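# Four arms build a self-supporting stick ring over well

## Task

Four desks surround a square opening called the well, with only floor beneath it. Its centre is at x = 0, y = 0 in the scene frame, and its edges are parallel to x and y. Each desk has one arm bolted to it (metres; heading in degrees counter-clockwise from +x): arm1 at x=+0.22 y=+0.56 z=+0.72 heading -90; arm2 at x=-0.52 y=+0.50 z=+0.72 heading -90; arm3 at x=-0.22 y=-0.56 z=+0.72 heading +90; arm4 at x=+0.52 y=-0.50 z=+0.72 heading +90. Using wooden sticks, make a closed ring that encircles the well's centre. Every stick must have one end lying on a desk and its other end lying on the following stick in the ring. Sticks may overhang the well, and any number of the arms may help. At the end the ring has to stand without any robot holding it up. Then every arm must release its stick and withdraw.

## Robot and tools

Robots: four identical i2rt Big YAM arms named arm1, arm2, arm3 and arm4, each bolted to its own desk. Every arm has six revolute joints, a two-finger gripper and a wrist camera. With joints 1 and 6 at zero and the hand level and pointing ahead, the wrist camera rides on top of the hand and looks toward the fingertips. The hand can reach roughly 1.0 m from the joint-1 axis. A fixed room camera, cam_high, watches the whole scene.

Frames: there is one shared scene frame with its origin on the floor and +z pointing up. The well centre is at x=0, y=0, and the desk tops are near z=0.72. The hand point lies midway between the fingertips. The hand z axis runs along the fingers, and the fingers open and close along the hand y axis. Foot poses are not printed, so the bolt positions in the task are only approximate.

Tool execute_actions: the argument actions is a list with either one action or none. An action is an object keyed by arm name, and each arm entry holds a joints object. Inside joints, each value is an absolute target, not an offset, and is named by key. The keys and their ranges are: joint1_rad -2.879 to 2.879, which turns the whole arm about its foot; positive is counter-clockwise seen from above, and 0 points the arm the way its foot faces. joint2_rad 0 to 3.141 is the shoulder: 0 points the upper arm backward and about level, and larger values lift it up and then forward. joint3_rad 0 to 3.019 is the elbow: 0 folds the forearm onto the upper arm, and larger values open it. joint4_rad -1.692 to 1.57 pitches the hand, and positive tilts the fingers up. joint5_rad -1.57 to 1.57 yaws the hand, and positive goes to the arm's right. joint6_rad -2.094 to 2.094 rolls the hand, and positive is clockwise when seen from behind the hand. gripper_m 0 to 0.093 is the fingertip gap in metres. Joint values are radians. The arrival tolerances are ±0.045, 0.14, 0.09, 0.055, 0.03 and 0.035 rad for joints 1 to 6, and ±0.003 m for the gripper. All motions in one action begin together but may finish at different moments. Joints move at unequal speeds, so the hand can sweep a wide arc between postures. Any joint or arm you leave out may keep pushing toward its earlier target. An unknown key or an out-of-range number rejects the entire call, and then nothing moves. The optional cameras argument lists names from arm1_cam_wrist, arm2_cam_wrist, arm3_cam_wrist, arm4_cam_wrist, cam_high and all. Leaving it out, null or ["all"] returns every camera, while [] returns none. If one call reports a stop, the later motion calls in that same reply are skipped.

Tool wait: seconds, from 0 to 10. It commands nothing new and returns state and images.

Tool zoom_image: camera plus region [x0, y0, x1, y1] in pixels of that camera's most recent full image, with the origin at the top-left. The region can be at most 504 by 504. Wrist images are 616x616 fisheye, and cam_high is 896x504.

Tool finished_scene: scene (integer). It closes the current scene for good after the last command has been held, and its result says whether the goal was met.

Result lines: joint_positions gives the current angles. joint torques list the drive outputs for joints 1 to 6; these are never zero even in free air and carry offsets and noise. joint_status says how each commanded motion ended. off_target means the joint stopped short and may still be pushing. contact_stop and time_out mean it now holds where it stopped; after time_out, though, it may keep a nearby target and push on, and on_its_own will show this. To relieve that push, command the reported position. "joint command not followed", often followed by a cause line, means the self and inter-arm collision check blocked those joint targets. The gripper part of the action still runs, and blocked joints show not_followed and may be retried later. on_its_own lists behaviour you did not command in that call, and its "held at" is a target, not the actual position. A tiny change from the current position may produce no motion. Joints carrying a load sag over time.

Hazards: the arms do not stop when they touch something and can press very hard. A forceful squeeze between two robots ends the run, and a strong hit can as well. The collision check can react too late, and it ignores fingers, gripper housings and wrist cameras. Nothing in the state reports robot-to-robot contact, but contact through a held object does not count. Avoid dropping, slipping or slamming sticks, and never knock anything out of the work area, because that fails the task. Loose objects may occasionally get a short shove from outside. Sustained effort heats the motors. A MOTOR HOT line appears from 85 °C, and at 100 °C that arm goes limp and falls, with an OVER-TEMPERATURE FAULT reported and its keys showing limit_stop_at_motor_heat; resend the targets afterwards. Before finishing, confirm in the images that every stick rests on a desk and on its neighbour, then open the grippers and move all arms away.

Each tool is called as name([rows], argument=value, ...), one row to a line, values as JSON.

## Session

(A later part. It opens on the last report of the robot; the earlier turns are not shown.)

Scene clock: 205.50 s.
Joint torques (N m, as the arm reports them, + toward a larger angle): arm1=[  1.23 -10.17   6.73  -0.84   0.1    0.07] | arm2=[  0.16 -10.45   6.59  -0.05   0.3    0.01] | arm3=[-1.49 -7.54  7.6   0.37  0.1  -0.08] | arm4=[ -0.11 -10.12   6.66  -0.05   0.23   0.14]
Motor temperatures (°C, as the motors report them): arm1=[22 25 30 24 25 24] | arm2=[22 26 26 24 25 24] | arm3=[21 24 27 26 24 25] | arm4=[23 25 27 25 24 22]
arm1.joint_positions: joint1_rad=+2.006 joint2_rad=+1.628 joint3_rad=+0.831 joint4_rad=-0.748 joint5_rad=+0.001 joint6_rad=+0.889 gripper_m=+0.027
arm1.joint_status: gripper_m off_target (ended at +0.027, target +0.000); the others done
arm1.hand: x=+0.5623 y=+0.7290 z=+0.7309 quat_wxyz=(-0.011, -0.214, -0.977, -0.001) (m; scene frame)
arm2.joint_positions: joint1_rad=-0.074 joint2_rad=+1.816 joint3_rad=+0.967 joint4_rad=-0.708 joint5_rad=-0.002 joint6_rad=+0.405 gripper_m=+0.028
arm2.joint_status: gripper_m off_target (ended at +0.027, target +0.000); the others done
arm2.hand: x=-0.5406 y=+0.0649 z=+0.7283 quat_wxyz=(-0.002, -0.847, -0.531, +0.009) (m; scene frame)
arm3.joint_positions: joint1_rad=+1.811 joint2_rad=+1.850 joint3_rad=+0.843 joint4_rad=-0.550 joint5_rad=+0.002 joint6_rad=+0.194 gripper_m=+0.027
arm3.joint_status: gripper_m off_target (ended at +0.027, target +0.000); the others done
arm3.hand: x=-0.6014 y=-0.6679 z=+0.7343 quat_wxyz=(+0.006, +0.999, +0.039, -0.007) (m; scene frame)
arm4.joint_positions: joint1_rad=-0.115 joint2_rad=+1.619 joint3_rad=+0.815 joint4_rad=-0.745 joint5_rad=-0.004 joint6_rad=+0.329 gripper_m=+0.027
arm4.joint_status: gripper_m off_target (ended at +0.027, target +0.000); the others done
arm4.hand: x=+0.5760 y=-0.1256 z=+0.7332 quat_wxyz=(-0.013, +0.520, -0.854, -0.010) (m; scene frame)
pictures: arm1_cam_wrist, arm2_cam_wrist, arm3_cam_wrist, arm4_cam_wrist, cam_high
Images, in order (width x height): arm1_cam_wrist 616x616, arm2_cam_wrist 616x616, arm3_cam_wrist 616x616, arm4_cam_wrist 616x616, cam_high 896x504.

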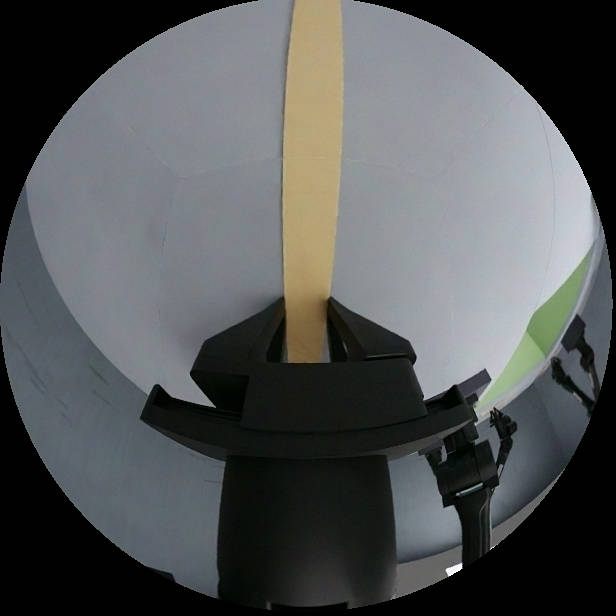

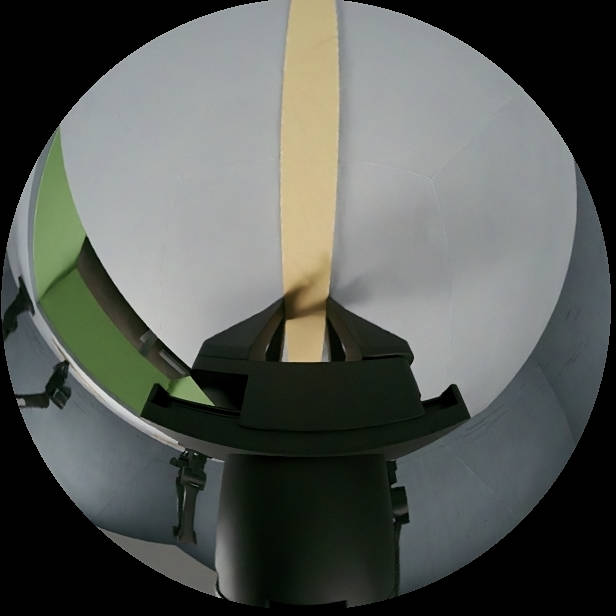

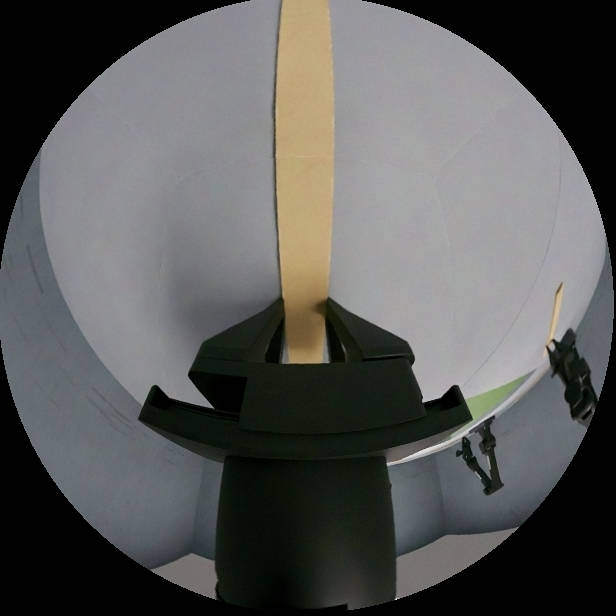

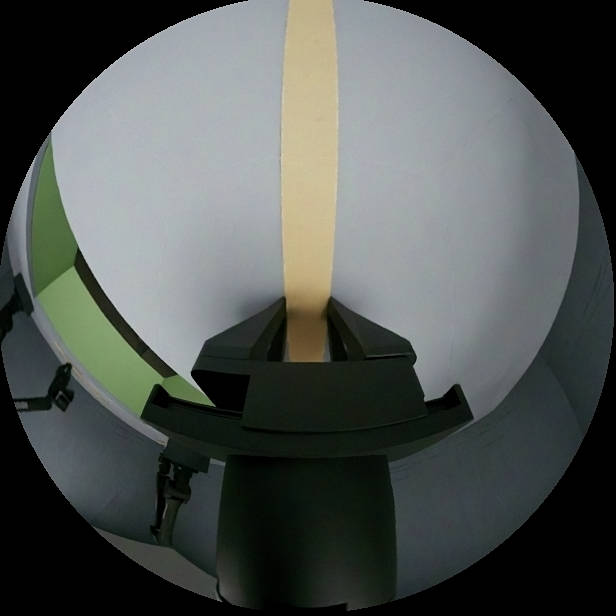

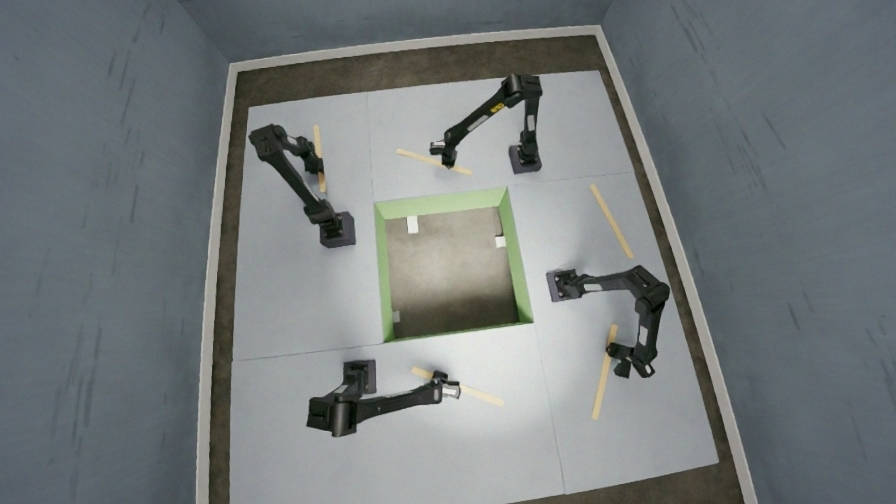

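execute_actions([
  {"arm1":{"joints":{"joint2_rad":1.42}},"arm2":{"joints":{"joint2_rad":1.68}},"arm3":{"joints":{"joint2_rad":1.62}},"arm4":{"joints":{"joint2_rad":1.48}}},
], cameras=["arm1_cam_wrist","cam_high"])

execute_actions([
  {"arm1":{"joints":{"joint2_rad":1.193,"joint3_rad":0.81,"joint4_rad":-1.1,"joint6_rad":-0.65}},"arm3":{"joints":{"joint2_rad":1.324,"joint3_rad":0.69,"joint4_rad":-0.85,"joint6_rad":-0.65}},"arm2":{"joints":{"joint4_rad":-0.85,"joint6_rad":1.0}},"arm4":{"joints":{"joint4_rad":-0.9,"joint6_rad":1.0}}},
])

Scene clock: 226.07 s.
Joint torques (N m, as the arm reports them, + toward a larger angle): arm1=[ 1.37 -9.25  8.64 -0.38  0.12  0.05] | arm2=[  0.09 -11.12   7.63   0.28   0.3    0.  ] | arm3=[-1.66 -7.31  9.76  0.79  0.09 -0.08] | arm4=[-0.1  -9.95  7.64  0.51  0.23  0.14]
Motor temperatures (°C, as the motors report them): arm1=[22 25 30 24 25 24] | arm2=[22 26 26 24 25 24] | arm3=[21 24 27 26 24 25] | arm4=[23 25 27 25 24 22]
arm1.joint_positions: joint1_rad=+2.006 joint2_rad=+1.410 joint3_rad=+0.827 joint4_rad=-0.751 joint5_rad=+0.001 joint6_rad=+0.889 gripper_m=+0.027
arm1.joint_status: all done
arm1.hand: x=+0.5805 y=+0.7391 z=+0.8110 quat_wxyz=(-0.093, -0.212, -0.970, -0.067) (m; scene frame)
arm2.joint_positions: joint1_rad=-0.074 joint2_rad=+1.684 joint3_rad=+0.967 joint4_rad=-0.711 joint5_rad=-0.002 joint6_rad=+0.405 gripper_m=+0.028
arm2.joint_status: all done
arm2.hand: x=-0.5407 y=+0.0454 z=+0.7842 quat_wxyz=(-0.055, -0.845, -0.530, +0.045) (m; scene frame)
arm3.joint_positions: joint1_rad=+1.811 joint2_rad=+1.620 joint3_rad=+0.843 joint4_rad=-0.550 joint5_rad=+0.002 joint6_rad=+0.194 gripper_m=+0.027
arm3.joint_status: all done
arm3.hand: x=-0.6408 y=-0.6780 z=+0.8263 quat_wxyz=(+0.032, +0.992, +0.038, -0.119) (m; scene frame)
arm4.joint_positions: joint1_rad=-0.115 joint2_rad=+1.477 joint3_rad=+0.815 joint4_rad=-0.751 joint5_rad=-0.004 joint6_rad=+0.329 gripper_m=+0.027
arm4.joint_status: all done
arm4.hand: x=+0.5777 y=-0.1106 z=+0.7851 quat_wxyz=(-0.057, +0.518, -0.851, -0.063) (m; scene frame)
pictures: arm1_cam_wrist, cam_high
Images, in order (width x height): arm1_cam_wrist 616x616, cam_high 896x504.

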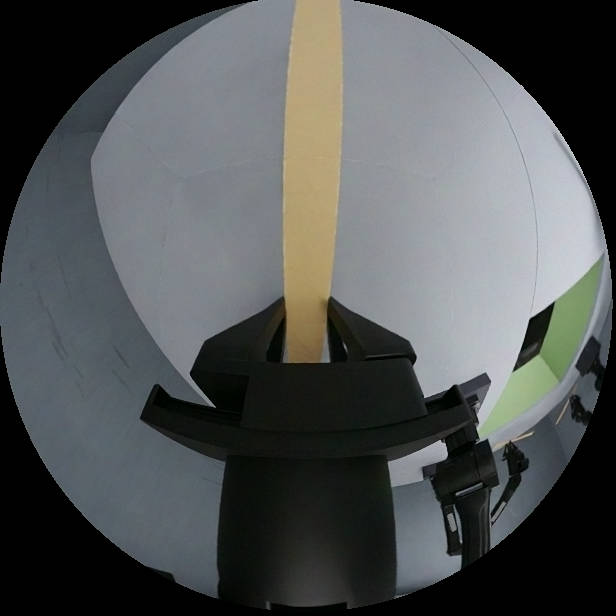

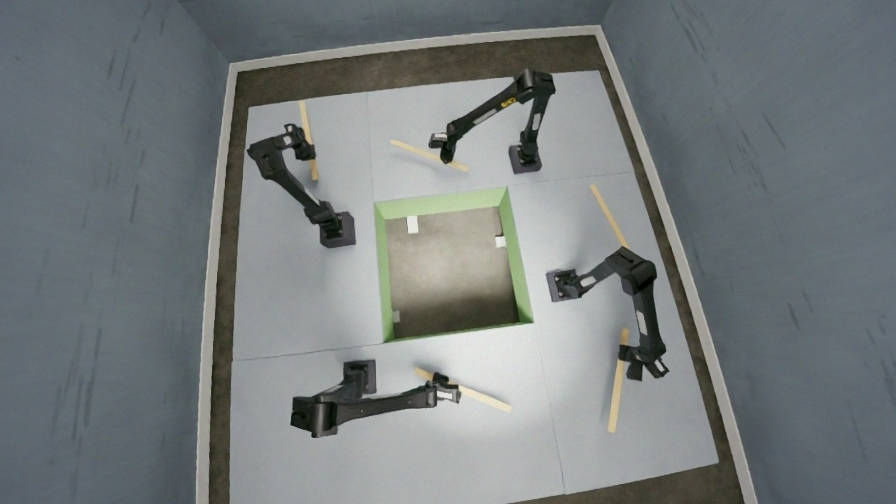

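Scene clock: 228.20 s.
Joint torques (N m, as the arm reports them, + toward a larger angle): arm1=[ 1.34 -6.46  9.23 -0.67 -0.02 -0.04] | arm2=[  0.29 -10.81   7.32   0.     0.33   0.02] | arm3=[-1.61 -3.58  9.53 -0.16  0.03 -0.12] | arm4=[-0.14 -9.48  7.41  0.06  0.27  0.16]
Motor temperatures (°C, as the motors report them): arm1=[22 25 31 24 25 24] | arm2=[22 26 26 24 25 24] | arm3=[21 24 27 26 24 25] | arm4=[23 25 27 25 24 22]
arm1.joint_positions: joint1_rad=+2.006 joint2_rad=+1.185 joint3_rad=+0.804 joint4_rad=-1.089 joint5_rad=+0.001 joint6_rad=-0.642 gripper_m=+0.027
arm1.joint_status: all done
arm1.hand: x=+0.5061 y=+0.7032 z=+0.8661 quat_wxyz=(-0.046, +0.522, -0.852, +0.010) (m; scene frame)
arm2.joint_positions: joint1_rad=-0.074 joint2_rad=+1.684 joint3_rad=+0.967 joint4_rad=-0.839 joint5_rad=-0.002 joint6_rad=+0.984 gripper_m=+0.027
arm2.joint_status: all done
arm2.hand: x=-0.5393 y=+0.0766 z=+0.7818 quat_wxyz=(-0.005, -0.964, -0.267, +0.008) (m; scene frame)
arm3.joint_positions: joint1_rad=+1.811 joint2_rad=+1.322 joint3_rad=+0.676 joint4_rad=-0.836 joint5_rad=+0.002 joint6_rad=-0.641 gripper_m=+0.027
arm3.joint_status: all done
arm3.hand: x=-0.5264 y=-0.6456 z=+0.8663 quat_wxyz=(-0.005, +0.897, +0.441, -0.045) (m; scene frame)
arm4.joint_positions: joint1_rad=-0.115 joint2_rad=+1.477 joint3_rad=+0.815 joint4_rad=-0.888 joint5_rad=-0.004 joint6_rad=+0.988 gripper_m=+0.027
arm4.joint_status: all done
arm4.hand: x=+0.5728 y=-0.1438 z=+0.7818 quat_wxyz=(-0.009, +0.215, -0.976, -0.013) (m; scene frame)
pictures: arm1_cam_wrist, arm2_cam_wrist, arm3_cam_wrist, arm4_cam_wrist, cam_high
Images, in order (width x height): arm1_cam_wrist 616x616, arm2_cam_wrist 616x616, arm3_cam_wrist 616x616, arm4_cam_wrist 616x616, cam_high 896x504.

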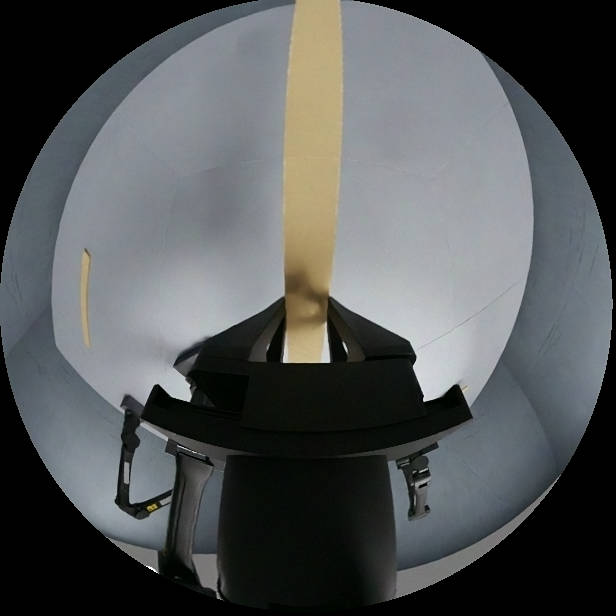

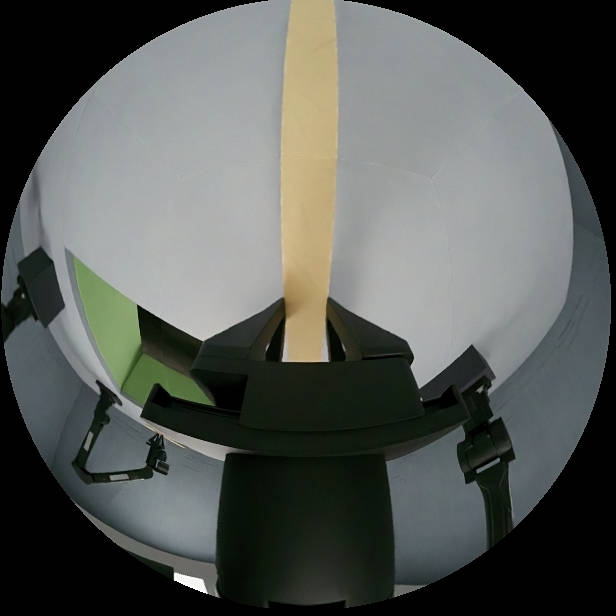

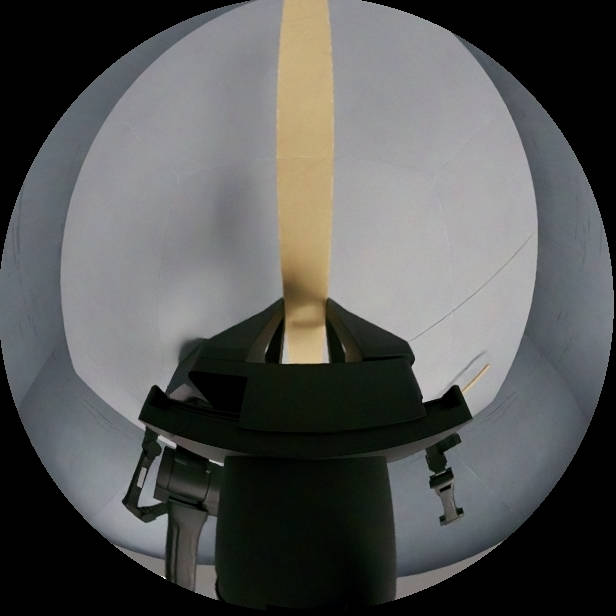

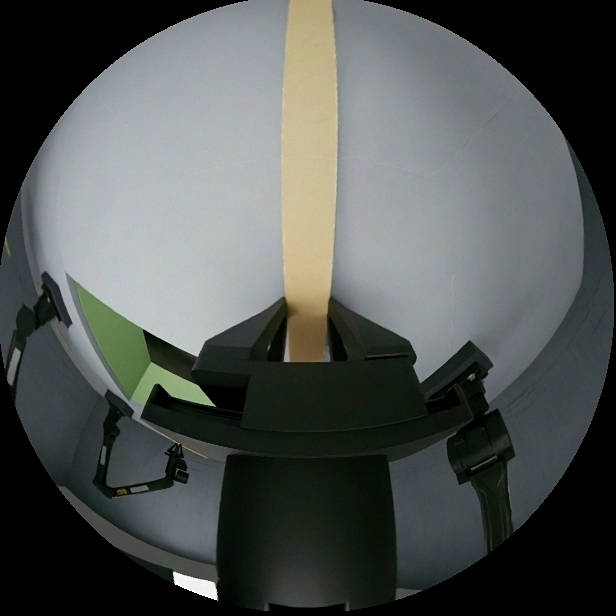

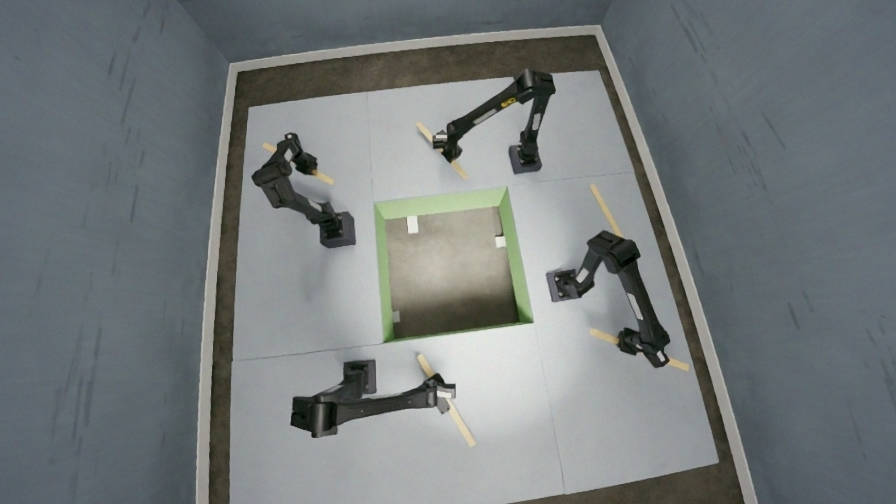

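execute_actions([
  {"arm1":{"joints":{"joint1_rad":-0.595,"joint6_rad":-0.58}},"arm3":{"joints":{"joint1_rad":-0.60,"joint6_rad":-0.57}}},
], cameras=["cam_high"])

Scene clock: 247.43 s.
Joint torques (N m, as the arm reports them, + toward a larger angle): arm1=[ 0.8  -6.29  9.36 -0.62 -0.07  0.06] | arm2=[  0.32 -10.99   7.37  -0.08   0.32   0.03] | arm3=[-1.37 -3.68  9.45 -0.19  0.02  0.04] | arm4=[-0.1  -9.51  7.43  0.07  0.27  0.15]
Motor temperatures (°C, as the motors report them): arm1=[22 25 32 24 25 24] | arm2=[22 26 26 24 25 24] | arm3=[21 24 28 26 24 25] | arm4=[23 25 28 25 24 22]
arm1.joint_positions: joint1_rad=-0.595 joint2_rad=+1.187 joint3_rad=+0.804 joint4_rad=-1.089 joint5_rad=+0.002 joint6_rad=-0.585 gripper_m=+0.027
arm1.joint_status: all done
arm1.hand: x=+0.0422 y=+0.2917 z=+0.8718 quat_wxyz=(-0.014, -0.702, -0.710, +0.054) (m; scene frame)
arm2.joint_positions: joint1_rad=-0.074 joint2_rad=+1.684 joint3_rad=+0.967 joint4_rad=-0.839 joint5_rad=-0.002 joint6_rad=+0.984 gripper_m=+0.027
arm2.joint_status: not commanded
arm2.hand: x=-0.5393 y=+0.0766 z=+0.7818 quat_wxyz=(-0.005, -0.964, -0.267, +0.008) (m; scene frame)
arm3.joint_positions: joint1_rad=-0.592 joint2_rad=+1.322 joint3_rad=+0.676 joint4_rad=-0.836 joint5_rad=+0.002 joint6_rad=-0.576 gripper_m=+0.027
arm3.joint_status: all done
arm3.hand: x=-0.0459 y=-0.2879 z=+0.8630 quat_wxyz=(-0.040, +0.713, -0.700, -0.005) (m; scene frame)
arm4.joint_positions: joint1_rad=-0.115 joint2_rad=+1.477 joint3_rad=+0.815 joint4_rad=-0.888 joint5_rad=-0.004 joint6_rad=+0.988 gripper_m=+0.027
arm4.joint_status: not commanded
arm4.hand: x=+0.5728 y=-0.1438 z=+0.7818 quat_wxyz=(-0.009, +0.215, -0.976, -0.013) (m; scene frame)
pictures: cam_high
Images, in order (width x height): cam_high 896x504.

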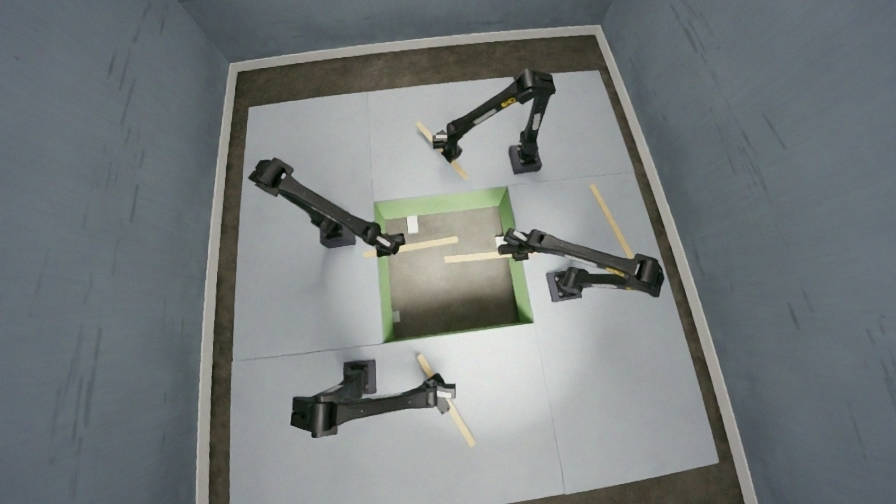

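execute_actions([
  {"arm1":{"joints":{"joint1_rad":-0.575,"joint2_rad":1.40,"joint3_rad":0.745,"joint4_rad":-0.765}},"arm3":{"joints":{"joint2_rad":1.58,"joint3_rad":0.705,"joint4_rad":-0.545}},"arm2":{"joints":{"joint1_rad":0.243,"joint3_rad":1.15,"joint6_rad":-1.31}},"arm4":{"joints":{"joint1_rad":0.308,"joint2_rad":1.55,"joint3_rad":1.175,"joint4_rad":-0.925,"joint6_rad":-1.31}}},
], cameras=[])

execute_actions([
  {"arm1":{"joints":{"joint2_rad":1.505}},"arm3":{"joints":{"joint2_rad":1.678}},"arm2":{"joints":{"joint2_rad":1.86}},"arm4":{"joints":{"joint2_rad":1.80}}},
])

zoom_image(camera="cam_high", region=[350, 160, 560, 370])

Scene clock: 274.07 s.
Joint torques (N m, as the arm reports them, + toward a larger angle): arm1=[ 1.42 -9.4   8.1   0.43 -0.08  0.07] | arm2=[ -0.98 -12.03   9.66   0.38   0.15  -0.26] | arm3=[-1.35 -6.82  9.    1.44  0.02  0.05] | arm4=[ -0.87 -14.08  10.28   0.79   0.08  -0.04]
Motor temperatures (°C, as the motors report them): arm1=[22 25 33 24 25 24] | arm2=[22 26 27 24 25 24] | arm3=[21 24 28 26 24 25] | arm4=[23 25 28 25 24 22]
arm1.joint_positions: joint1_rad=-0.582 joint2_rad=+1.408 joint3_rad=+0.740 joint4_rad=-0.782 joint5_rad=+0.002 joint6_rad=-0.585 gripper_m=+0.027
arm1.joint_status: all done
arm1.hand: x=+0.0269 y=+0.2580 z=+0.7874 quat_wxyz=(-0.016, -0.696, -0.714, +0.065) (m; scene frame)
arm2.joint_positions: joint1_rad=+0.251 joint2_rad=+1.684 joint3_rad=+1.126 joint4_rad=-0.845 joint5_rad=-0.001 joint6_rad=-1.295 gripper_m=+0.028
arm2.joint_status: all done
arm2.hand: x=-0.3821 y=+0.0218 z=+0.8315 quat_wxyz=(-0.017, +0.002, -0.997, +0.080) (m; scene frame)
arm3.joint_positions: joint1_rad=-0.592 joint2_rad=+1.595 joint3_rad=+0.676 joint4_rad=-0.565 joint5_rad=+0.002 joint6_rad=-0.576 gripper_m=+0.027
arm3.joint_status: all done
arm3.hand: x=-0.0294 y=-0.2625 z=+0.7822 quat_wxyz=(-0.040, +0.713, -0.701, -0.005) (m; scene frame)
arm4.joint_positions: joint1_rad=+0.317 joint2_rad=+1.555 joint3_rad=+1.147 joint4_rad=-0.920 joint5_rad=-0.002 joint6_rad=-1.299 gripper_m=+0.027
arm4.joint_status: all done
arm4.hand: x=+0.3810 y=-0.0271 z=+0.8669 quat_wxyz=(-0.120, +0.992, +0.007, -0.028) (m; scene frame)
pictures: none
No camera images: the call's "cameras" was empty. Leave "cameras" out to get every camera's image.

Scene clock: 275.50 s.
Joint torques (N m, as the arm reports them, + toward a larger angle): arm1=[  1.56 -10.07   7.3    0.1   -0.06   0.06] | arm2=[ -0.96 -15.46   8.3    0.12   0.09  -0.27] | arm3=[-1.43 -6.95  7.8   1.1   0.03  0.03] | arm4=[ -0.93 -18.24   8.69   0.26   0.06  -0.07]
Motor temperatures (°C, as the motors report them): arm1=[22 25 33 24 25 24] | arm2=[22 26 27 24 25 24] | arm3=[21 24 28 26 24 25] | arm4=[23 25 29 25 24 22]
arm1.joint_positions: joint1_rad=-0.582 joint2_rad=+1.509 joint3_rad=+0.740 joint4_rad=-0.779 joint5_rad=+0.002 joint6_rad=-0.585 gripper_m=+0.027
arm1.joint_status: all done
arm1.hand: x=+0.0326 y=+0.2667 z=+0.7538 quat_wxyz=(-0.006, -0.698, -0.716, +0.017) (m; scene frame)
arm2.joint_positions: joint1_rad=+0.251 joint2_rad=+1.885 joint3_rad=+1.126 joint4_rad=-0.845 joint5_rad=+0.000 joint6_rad=-1.295 gripper_m=+0.028
arm2.joint_status: all done
arm2.hand: x=-0.3904 y=+0.0456 z=+0.7384 quat_wxyz=(+0.011, +0.002, -1.000, -0.016) (m; scene frame)
arm3.joint_positions: joint1_rad=-0.592 joint2_rad=+1.689 joint3_rad=+0.679 joint4_rad=-0.561 joint5_rad=+0.002 joint6_rad=-0.576 gripper_m=+0.027
arm3.joint_status: all done
arm3.hand: x=-0.0376 y=-0.2757 z=+0.7525 quat_wxyz=(+0.004, +0.713, -0.701, +0.004) (m; scene frame)
arm4.joint_positions: joint1_rad=+0.317 joint2_rad=+1.822 joint3_rad=+1.147 joint4_rad=-0.920 joint5_rad=-0.002 joint6_rad=-1.299 gripper_m=+0.027
arm4.joint_status: all done
arm4.hand: x=+0.3879 y=-0.0448 z=+0.7428 quat_wxyz=(+0.008, +1.000, +0.005, +0.008) (m; scene frame)
pictures: arm1_cam_wrist, arm2_cam_wrist, arm3_cam_wrist, arm4_cam_wrist, cam_high
Images, in order (width x height): arm1_cam_wrist 616x616, arm2_cam_wrist 616x616, arm3_cam_wrist 616x616, arm4_cam_wrist 616x616, cam_high 896x504.

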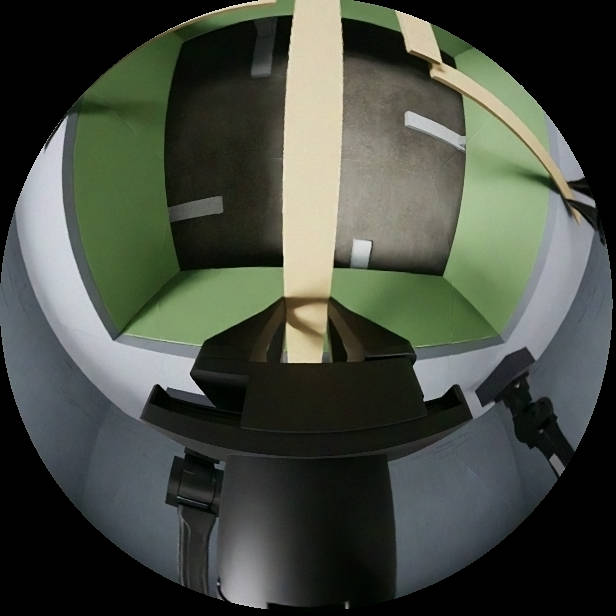

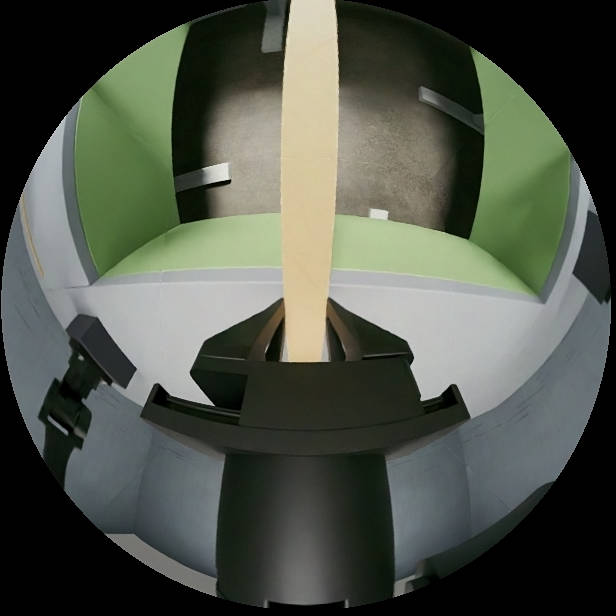

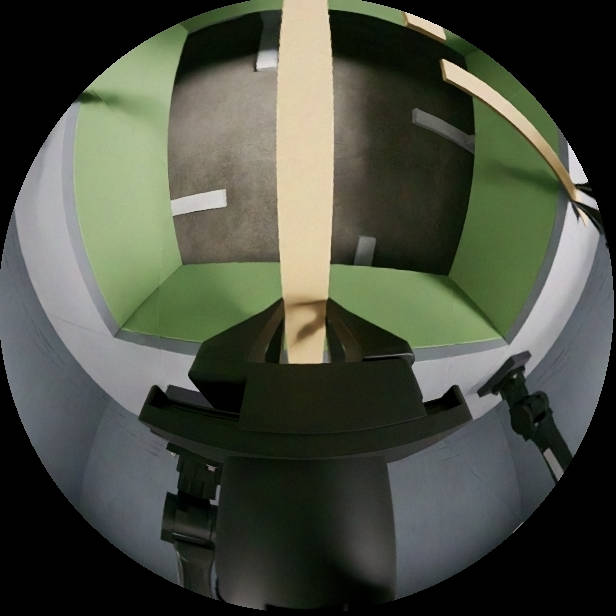

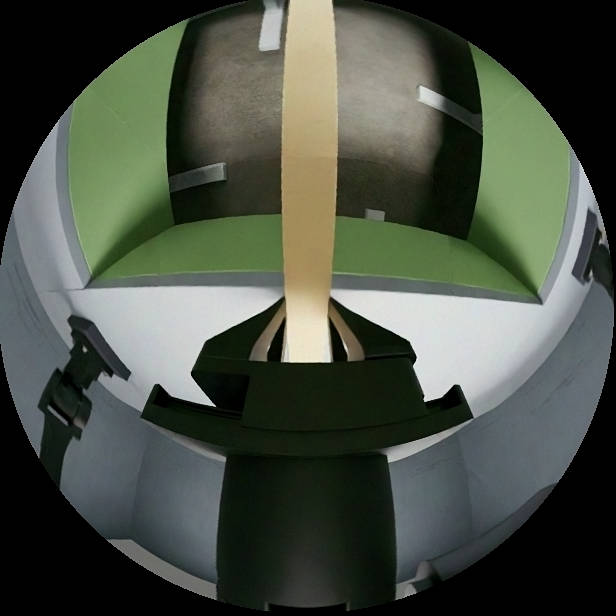

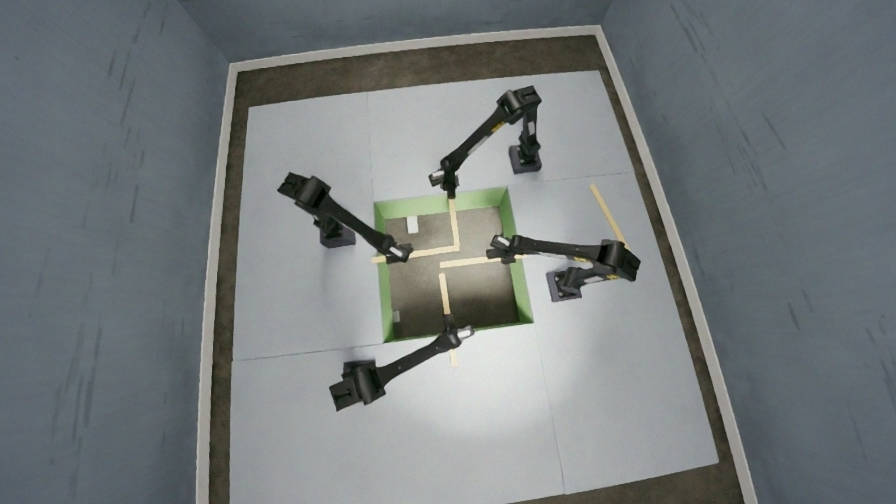

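Region (350, 160, 560, 370) of cam_high's 896x504 image, scaled by 2.400, with more detail than that image has.

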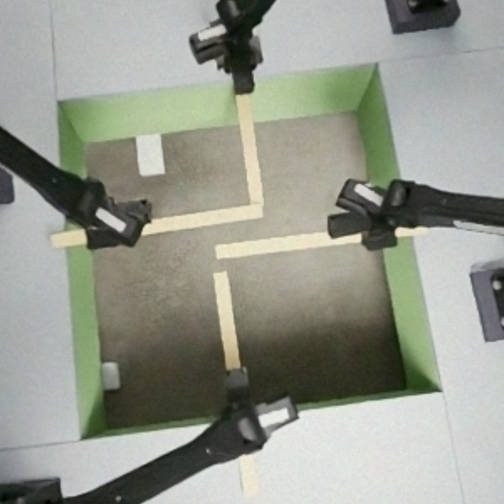

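execute_actions([
  {"arm1":{"joints":{"joint2_rad":1.34}},"arm3":{"joints":{"joint2_rad":1.53}},"arm2":{"joints":{"joint1_rad":0.05,"joint2_rad":1.55}},"arm4":{"joints":{"joint1_rad":0.12,"joint2_rad":1.50}}},
], cameras=[])

execute_actions([
  {"arm1":{"joints":{"joint1_rad":-0.645,"joint2_rad":1.375,"joint3_rad":0.634,"joint4_rad":-0.588,"joint5_rad":-0.16,"joint6_rad":-0.655}},"arm3":{"joints":{"joint1_rad":-0.675,"joint2_rad":1.56,"joint3_rad":0.565,"joint4_rad":-0.322,"joint5_rad":-0.163,"joint6_rad":-0.623}},"arm2":{"joints":{"joint3_rad":1.037,"joint4_rad":-0.686,"joint5_rad":-0.241}},"arm4":{"joints":{"joint3_rad":1.088,"joint4_rad":-0.786,"joint5_rad":-0.238}}},
], cameras=["cam_high"])

Scene clock: 345.63 s.
Joint torques (N m, as the arm reports them, + toward a larger angle): arm1=[ 1.44 -7.68  8.56  0.44 -0.07  0.08] | arm2=[  0.1  -10.05  10.34   0.58   0.02  -0.23] | arm3=[-1.35 -5.2   9.38  1.42  0.04  0.05] | arm4=[  1.05 -12.31  10.65   0.93  -0.05  -0.03]
Motor temperatures (°C, as the motors report them): arm1=[22 25 32 24 25 24] | arm2=[22 28 28 24 25 24] | arm3=[21 24 28 26 24 25] | arm4=[23 27 30 25 24 22]
arm1.joint_positions: joint1_rad=-0.582 joint2_rad=+1.330 joint3_rad=+0.740 joint4_rad=-0.779 joint5_rad=+0.002 joint6_rad=-0.585 gripper_m=+0.027
arm1.joint_status: all done
arm1.hand: x=+0.0232 y=+0.2524 z=+0.8141 quat_wxyz=(-0.025, -0.694, -0.712, +0.105) (m; scene frame)
arm2.joint_positions: joint1_rad=+0.042 joint2_rad=+1.544 joint3_rad=+1.126 joint4_rad=-0.845 joint5_rad=+0.002 joint6_rad=-1.296 gripper_m=+0.028
arm2.joint_status: all done
arm2.hand: x=-0.4839 y=-0.0024 z=+0.9000 quat_wxyz=(-0.019, -0.100, -0.983, +0.151) (m; scene frame)
arm3.joint_positions: joint1_rad=-0.592 joint2_rad=+1.527 joint3_rad=+0.679 joint4_rad=-0.561 joint5_rad=+0.002 joint6_rad=-0.576 gripper_m=+0.027
arm3.joint_status: all done
arm3.hand: x=-0.0225 y=-0.2511 z=+0.8058 quat_wxyz=(-0.076, +0.711, -0.699, -0.013) (m; scene frame)
arm4.joint_positions: joint1_rad=+0.107 joint2_rad=+1.495 joint3_rad=+1.147 joint4_rad=-0.920 joint5_rad=+0.001 joint6_rad=-1.300 gripper_m=+0.027
arm4.joint_status: all done
arm4.hand: x=+0.4829 y=-0.0093 z=+0.8965 quat_wxyz=(-0.153, +0.983, -0.097, -0.020) (m; scene frame)
pictures: none
No camera images: the call's "cameras" was empty. Leave "cameras" out to get every camera's image.

Scene clock: 346.60 s.
Joint torques (N m, as the arm reports them, + toward a larger angle): arm1=[ 1.03 -8.18  8.15  0.55 -0.26 -0.06] | arm2=[  0.3  -10.24   9.07   1.56  -0.28  -0.24] | arm3=[-1.21 -5.12  6.96  1.81 -0.13 -0.14] | arm4=[  1.02 -12.21   8.96   2.17  -0.35  -0.03]
Motor temperatures (°C, as the motors report them): arm1=[22 25 32 24 25 24] | arm2=[22 28 28 24 25 24] | arm3=[21 24 28 26 24 25] | arm4=[23 27 30 25 24 22]
arm1.joint_positions: joint1_rad=-0.645 joint2_rad=+1.375 joint3_rad=+0.624 joint4_rad=-0.606 joint5_rad=-0.157 joint6_rad=-0.646 gripper_m=+0.027
arm1.joint_status: all done
arm1.hand: x=+0.0369 y=+0.2640 z=+0.7689 quat_wxyz=(-0.097, -0.686, -0.715, +0.099) (m; scene frame)
arm2.joint_positions: joint1_rad=+0.042 joint2_rad=+1.549 joint3_rad=+1.026 joint4_rad=-0.706 joint5_rad=-0.235 joint6_rad=-1.297 gripper_m=+0.028
arm2.joint_status: all done
arm2.hand: x=-0.4447 y=+0.0107 z=+0.8705 quat_wxyz=(-0.136, -0.079, -0.977, +0.147) (m; scene frame)
arm3.joint_positions: joint1_rad=-0.669 joint2_rad=+1.563 joint3_rad=+0.552 joint4_rad=-0.344 joint5_rad=-0.160 joint6_rad=-0.613 gripper_m=+0.027
arm3.joint_status: all done
arm3.hand: x=-0.0358 y=-0.2697 z=+0.7711 quat_wxyz=(-0.090, +0.699, -0.703, -0.092) (m; scene frame)
arm4.joint_positions: joint1_rad=+0.107 joint2_rad=+1.497 joint3_rad=+1.080 joint4_rad=-0.807 joint5_rad=-0.232 joint6_rad=-1.301 gripper_m=+0.027
arm4.joint_status: all done
arm4.hand: x=+0.4435 y=-0.0126 z=+0.8793 quat_wxyz=(-0.154, +0.976, -0.075, -0.136) (m; scene frame)
pictures: cam_high
Images, in order (width x height): cam_high 896x504.

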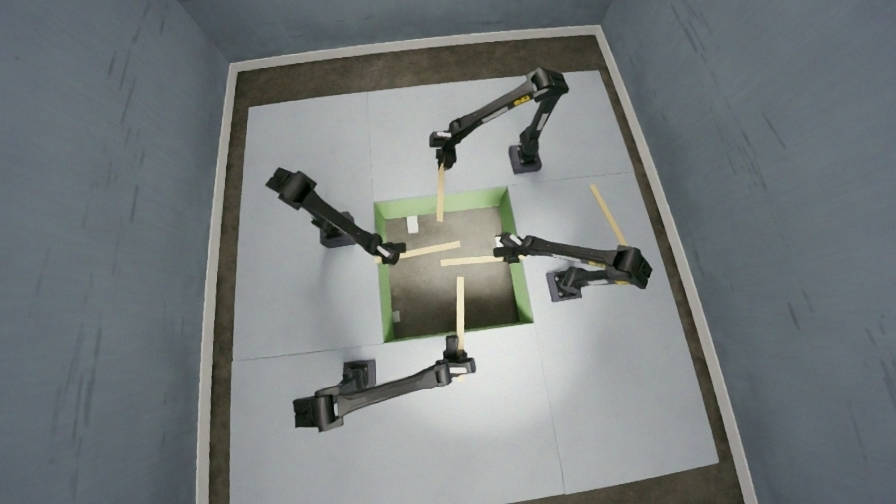

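execute_actions([
  {"arm2":{"joints":{"joint1_rad":0.46,"joint6_rad":-1.05}},"arm4":{"joints":{"joint1_rad":0.546,"joint6_rad":-1.005}}},
], cameras=["cam_high"])

execute_actions([
  {"arm2":{"joints":{"joint2_rad":1.66}},"arm4":{"joints":{"joint2_rad":1.61}}},
], cameras=["cam_high"])

zoom_image(camera="cam_high", region=[350, 160, 560, 370])

Scene clock: 359.73 s.
Joint torques (N m, as the arm reports them, + toward a larger angle): arm1=[ 0.86 -7.97  8.23  0.58 -0.26 -0.06] | arm2=[ -1.15 -10.29   9.04   1.4   -0.12   0.03] | arm3=[-1.32 -5.08  6.95  1.79 -0.14 -0.13] | arm4=[ -0.84 -12.38   8.95   2.06  -0.2    0.2 ]
Motor temperatures (°C, as the motors report them): arm1=[22 25 32 24 25 24] | arm2=[22 27 28 24 25 24] | arm3=[21 24 27 26 24 25] | arm4=[23 27 30 25 24 22]
arm1.joint_positions: joint1_rad=-0.645 joint2_rad=+1.375 joint3_rad=+0.624 joint4_rad=-0.606 joint5_rad=-0.157 joint6_rad=-0.647 gripper_m=+0.027
arm1.joint_status: not commanded
arm1.hand: x=+0.0369 y=+0.2640 z=+0.7689 quat_wxyz=(-0.097, -0.686, -0.715, +0.099) (m; scene frame)
arm2.joint_positions: joint1_rad=+0.469 joint2_rad=+1.549 joint3_rad=+1.026 joint4_rad=-0.703 joint5_rad=-0.239 joint6_rad=-1.067 gripper_m=+0.028
arm2.joint_status: all done
arm2.hand: x=-0.2477 y=+0.0852 z=+0.8682 quat_wxyz=(-0.178, +0.018, -0.980, +0.092) (m; scene frame)
arm3.joint_positions: joint1_rad=-0.669 joint2_rad=+1.563 joint3_rad=+0.552 joint4_rad=-0.344 joint5_rad=-0.160 joint6_rad=-0.613 gripper_m=+0.027
arm3.joint_status: not commanded
arm3.hand: x=-0.0358 y=-0.2697 z=+0.7711 quat_wxyz=(-0.090, +0.699, -0.703, -0.092) (m; scene frame)
arm4.joint_positions: joint1_rad=+0.553 joint2_rad=+1.497 joint3_rad=+1.080 joint4_rad=-0.804 joint5_rad=-0.236 joint6_rad=-1.019 gripper_m=+0.027
arm4.joint_status: all done
arm4.hand: x=+0.2391 y=-0.0926 z=+0.8766 quat_wxyz=(-0.093, +0.979, +0.006, -0.182) (m; scene frame)
pictures: cam_high
Images, in order (width x height): cam_high 896x504.

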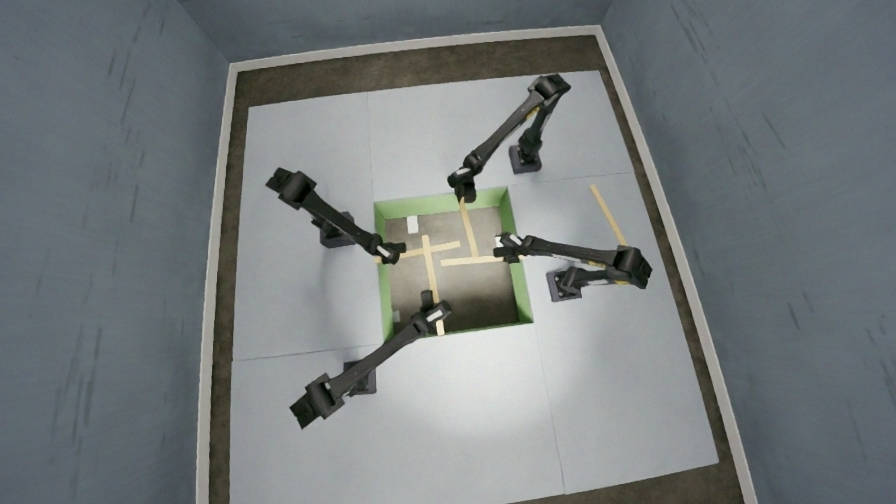

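Scene clock: 360.67 s.
Joint torques (N m, as the arm reports them, + toward a larger angle): arm1=[ 0.94 -7.9   8.21  0.63 -0.26 -0.06] | arm2=[ -1.1  -12.37   8.33   1.22  -0.13   0.03] | arm3=[-1.26 -5.09  6.96  1.81 -0.13 -0.12] | arm4=[ -0.78 -15.67   8.26   1.77  -0.22   0.17]
Motor temperatures (°C, as the motors report them): arm1=[22 25 32 24 25 24] | arm2=[22 27 28 24 25 24] | arm3=[21 24 27 26 24 25] | arm4=[23 27 30 25 24 22]
arm1.joint_positions: joint1_rad=-0.645 joint2_rad=+1.375 joint3_rad=+0.624 joint4_rad=-0.606 joint5_rad=-0.157 joint6_rad=-0.647 gripper_m=+0.027
arm1.joint_status: not commanded
arm1.hand: x=+0.0369 y=+0.2640 z=+0.7689 quat_wxyz=(-0.097, -0.686, -0.715, +0.099) (m; scene frame)
arm2.joint_positions: joint1_rad=+0.469 joint2_rad=+1.675 joint3_rad=+1.026 joint4_rad=-0.701 joint5_rad=-0.239 joint6_rad=-1.066 gripper_m=+0.028
arm2.joint_status: all done
arm2.hand: x=-0.2525 y=+0.0925 z=+0.8091 quat_wxyz=(-0.149, +0.010, -0.988, +0.038) (m; scene frame)
arm3.joint_positions: joint1_rad=-0.669 joint2_rad=+1.563 joint3_rad=+0.552 joint4_rad=-0.344 joint5_rad=-0.160 joint6_rad=-0.613 gripper_m=+0.027
arm3.joint_status: not commanded
arm3.hand: x=-0.0358 y=-0.2697 z=+0.7711 quat_wxyz=(-0.090, +0.699, -0.703, -0.092) (m; scene frame)
arm4.joint_positions: joint1_rad=+0.553 joint2_rad=+1.625 joint3_rad=+1.080 joint4_rad=-0.803 joint5_rad=-0.236 joint6_rad=-1.018 gripper_m=+0.027
arm4.joint_status: all done
arm4.hand: x=+0.2416 y=-0.0950 z=+0.8164 quat_wxyz=(-0.039, +0.988, -0.003, -0.151) (m; scene frame)
pictures: cam_high
Images, in order (width x height): cam_high 896x504.

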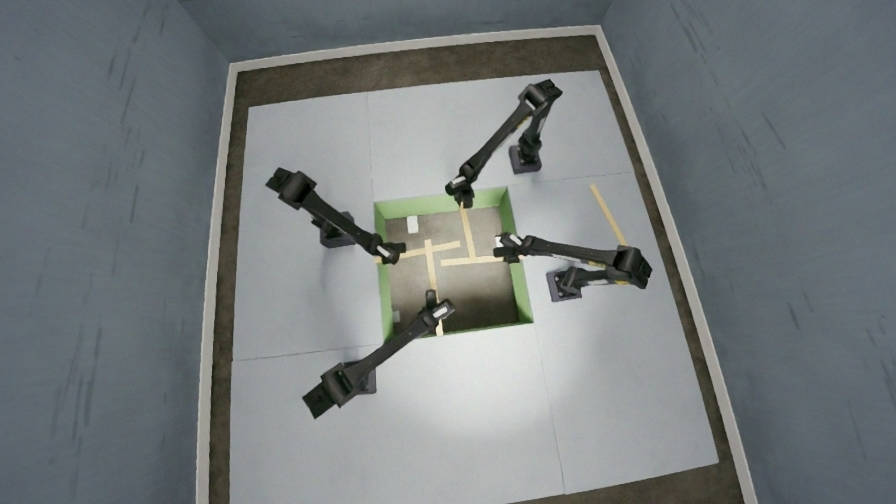

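Region (350, 160, 560, 370) of cam_high's 896x504 image, scaled by 2.400, with more detail than that image has.

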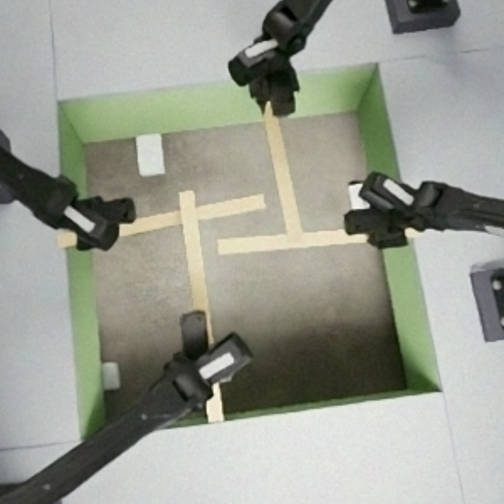

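execute_actions([
  {"arm2":{"joints":{"joint2_rad":1.748}},"arm4":{"joints":{"joint2_rad":1.703}}},
])

zoom_image(camera="cam_high", region=[350, 160, 560, 370])

Scene clock: 369.77 s.
Joint torques (N m, as the arm reports them, + toward a larger angle): arm1=[ 1.08 -7.98  8.16  0.57 -0.27 -0.06] | arm2=[ -1.17 -12.12   7.74   1.02  -0.14   0.  ] | arm3=[-1.36 -5.11  6.94  1.81 -0.13 -0.13] | arm4=[ -0.79 -15.91   7.79   1.58  -0.2    0.16]
Motor temperatures (°C, as the motors report them): arm1=[22 25 33 24 25 24] | arm2=[22 27 28 24 25 24] | arm3=[21 24 27 26 24 25] | arm4=[23 27 30 25 24 22]
arm1.joint_positions: joint1_rad=-0.645 joint2_rad=+1.375 joint3_rad=+0.624 joint4_rad=-0.606 joint5_rad=-0.157 joint6_rad=-0.647 gripper_m=+0.027
arm1.joint_status: not commanded
arm1.hand: x=+0.0369 y=+0.2640 z=+0.7689 quat_wxyz=(-0.097, -0.686, -0.715, +0.099) (m; scene frame)
arm2.joint_positions: joint1_rad=+0.469 joint2_rad=+1.754 joint3_rad=+1.026 joint4_rad=-0.701 joint5_rad=-0.239 joint6_rad=-1.066 gripper_m=+0.028
arm2.joint_status: all done
arm2.hand: x=-0.2572 y=+0.1004 z=+0.7729 quat_wxyz=(-0.131, +0.005, -0.991, +0.004) (m; scene frame)
arm3.joint_positions: joint1_rad=-0.669 joint2_rad=+1.563 joint3_rad=+0.552 joint4_rad=-0.344 joint5_rad=-0.160 joint6_rad=-0.613 gripper_m=+0.027
arm3.joint_status: not commanded
arm3.hand: x=-0.0358 y=-0.2697 z=+0.7711 quat_wxyz=(-0.090, +0.699, -0.703, -0.092) (m; scene frame)
arm4.joint_positions: joint1_rad=+0.553 joint2_rad=+1.712 joint3_rad=+1.080 joint4_rad=-0.802 joint5_rad=-0.236 joint6_rad=-1.017 gripper_m=+0.027
arm4.joint_status: all done
arm4.hand: x=+0.2453 y=-0.1005 z=+0.7761 quat_wxyz=(-0.002, +0.992, -0.009, -0.130) (m; scene frame)
pictures: arm1_cam_wrist, arm2_cam_wrist, arm3_cam_wrist, arm4_cam_wrist, cam_high
Images, in order (width x height): arm1_cam_wrist 616x616, arm2_cam_wrist 616x616, arm3_cam_wrist 616x616, arm4_cam_wrist 616x616, cam_high 896x504.

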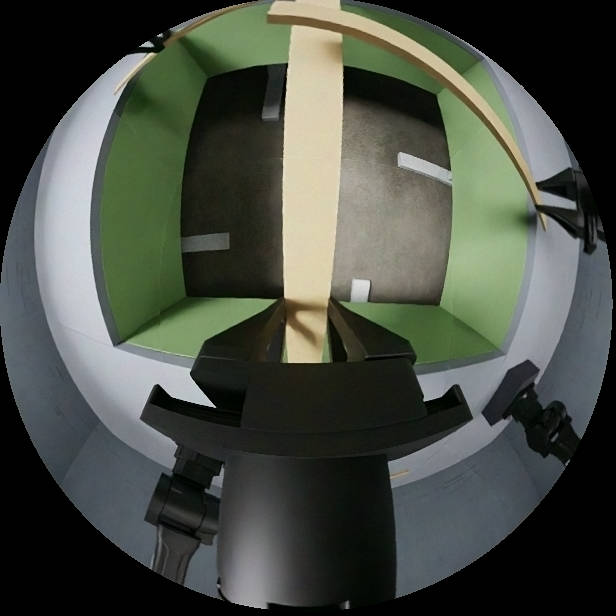

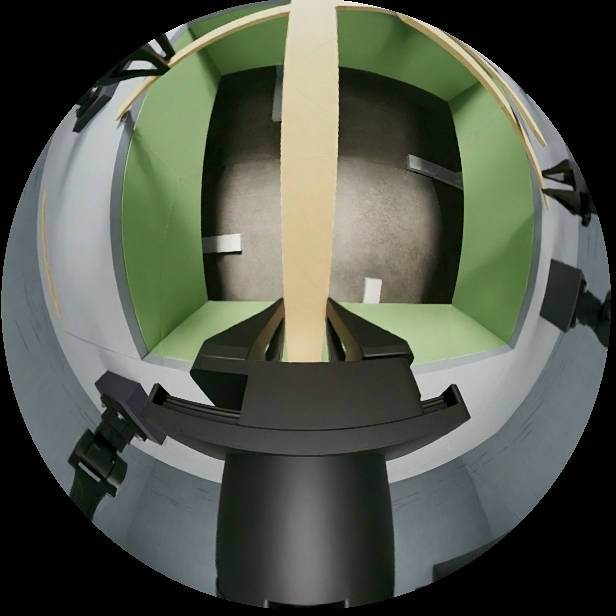

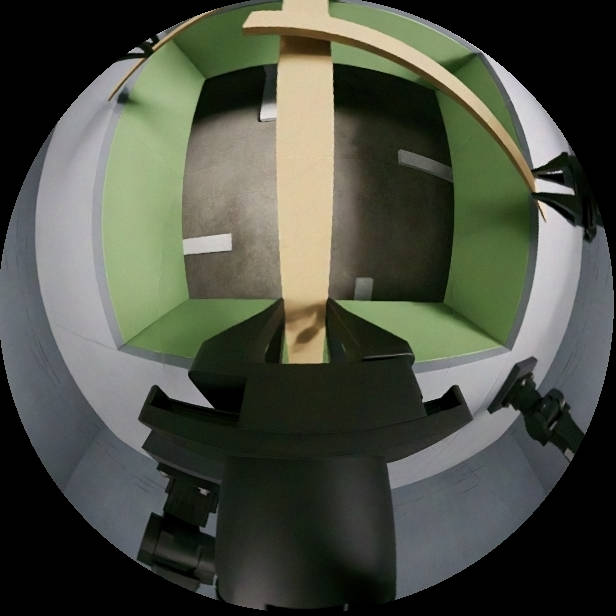

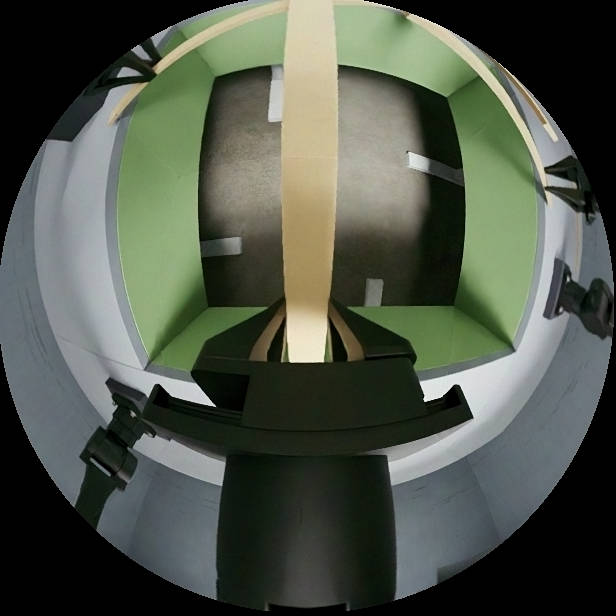

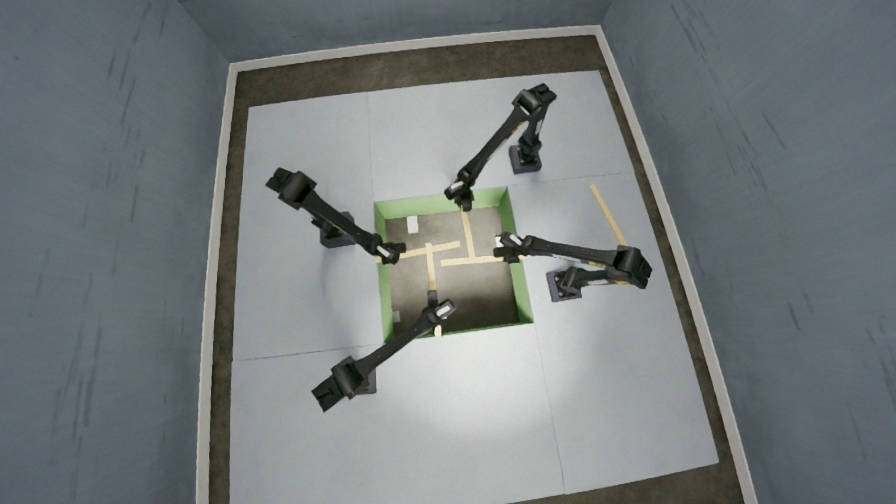

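Region (350, 160, 560, 370) of cam_high's 896x504 image, scaled by 2.400, with more detail than that image has.

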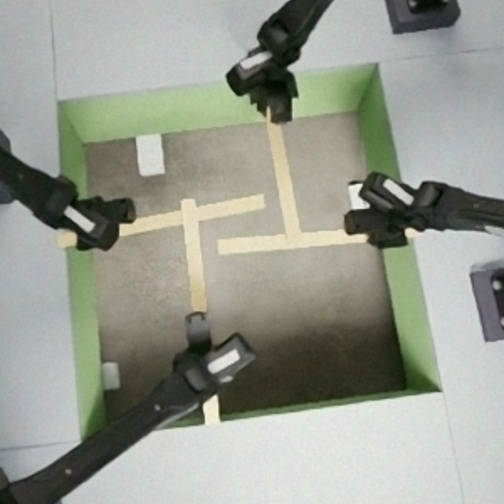

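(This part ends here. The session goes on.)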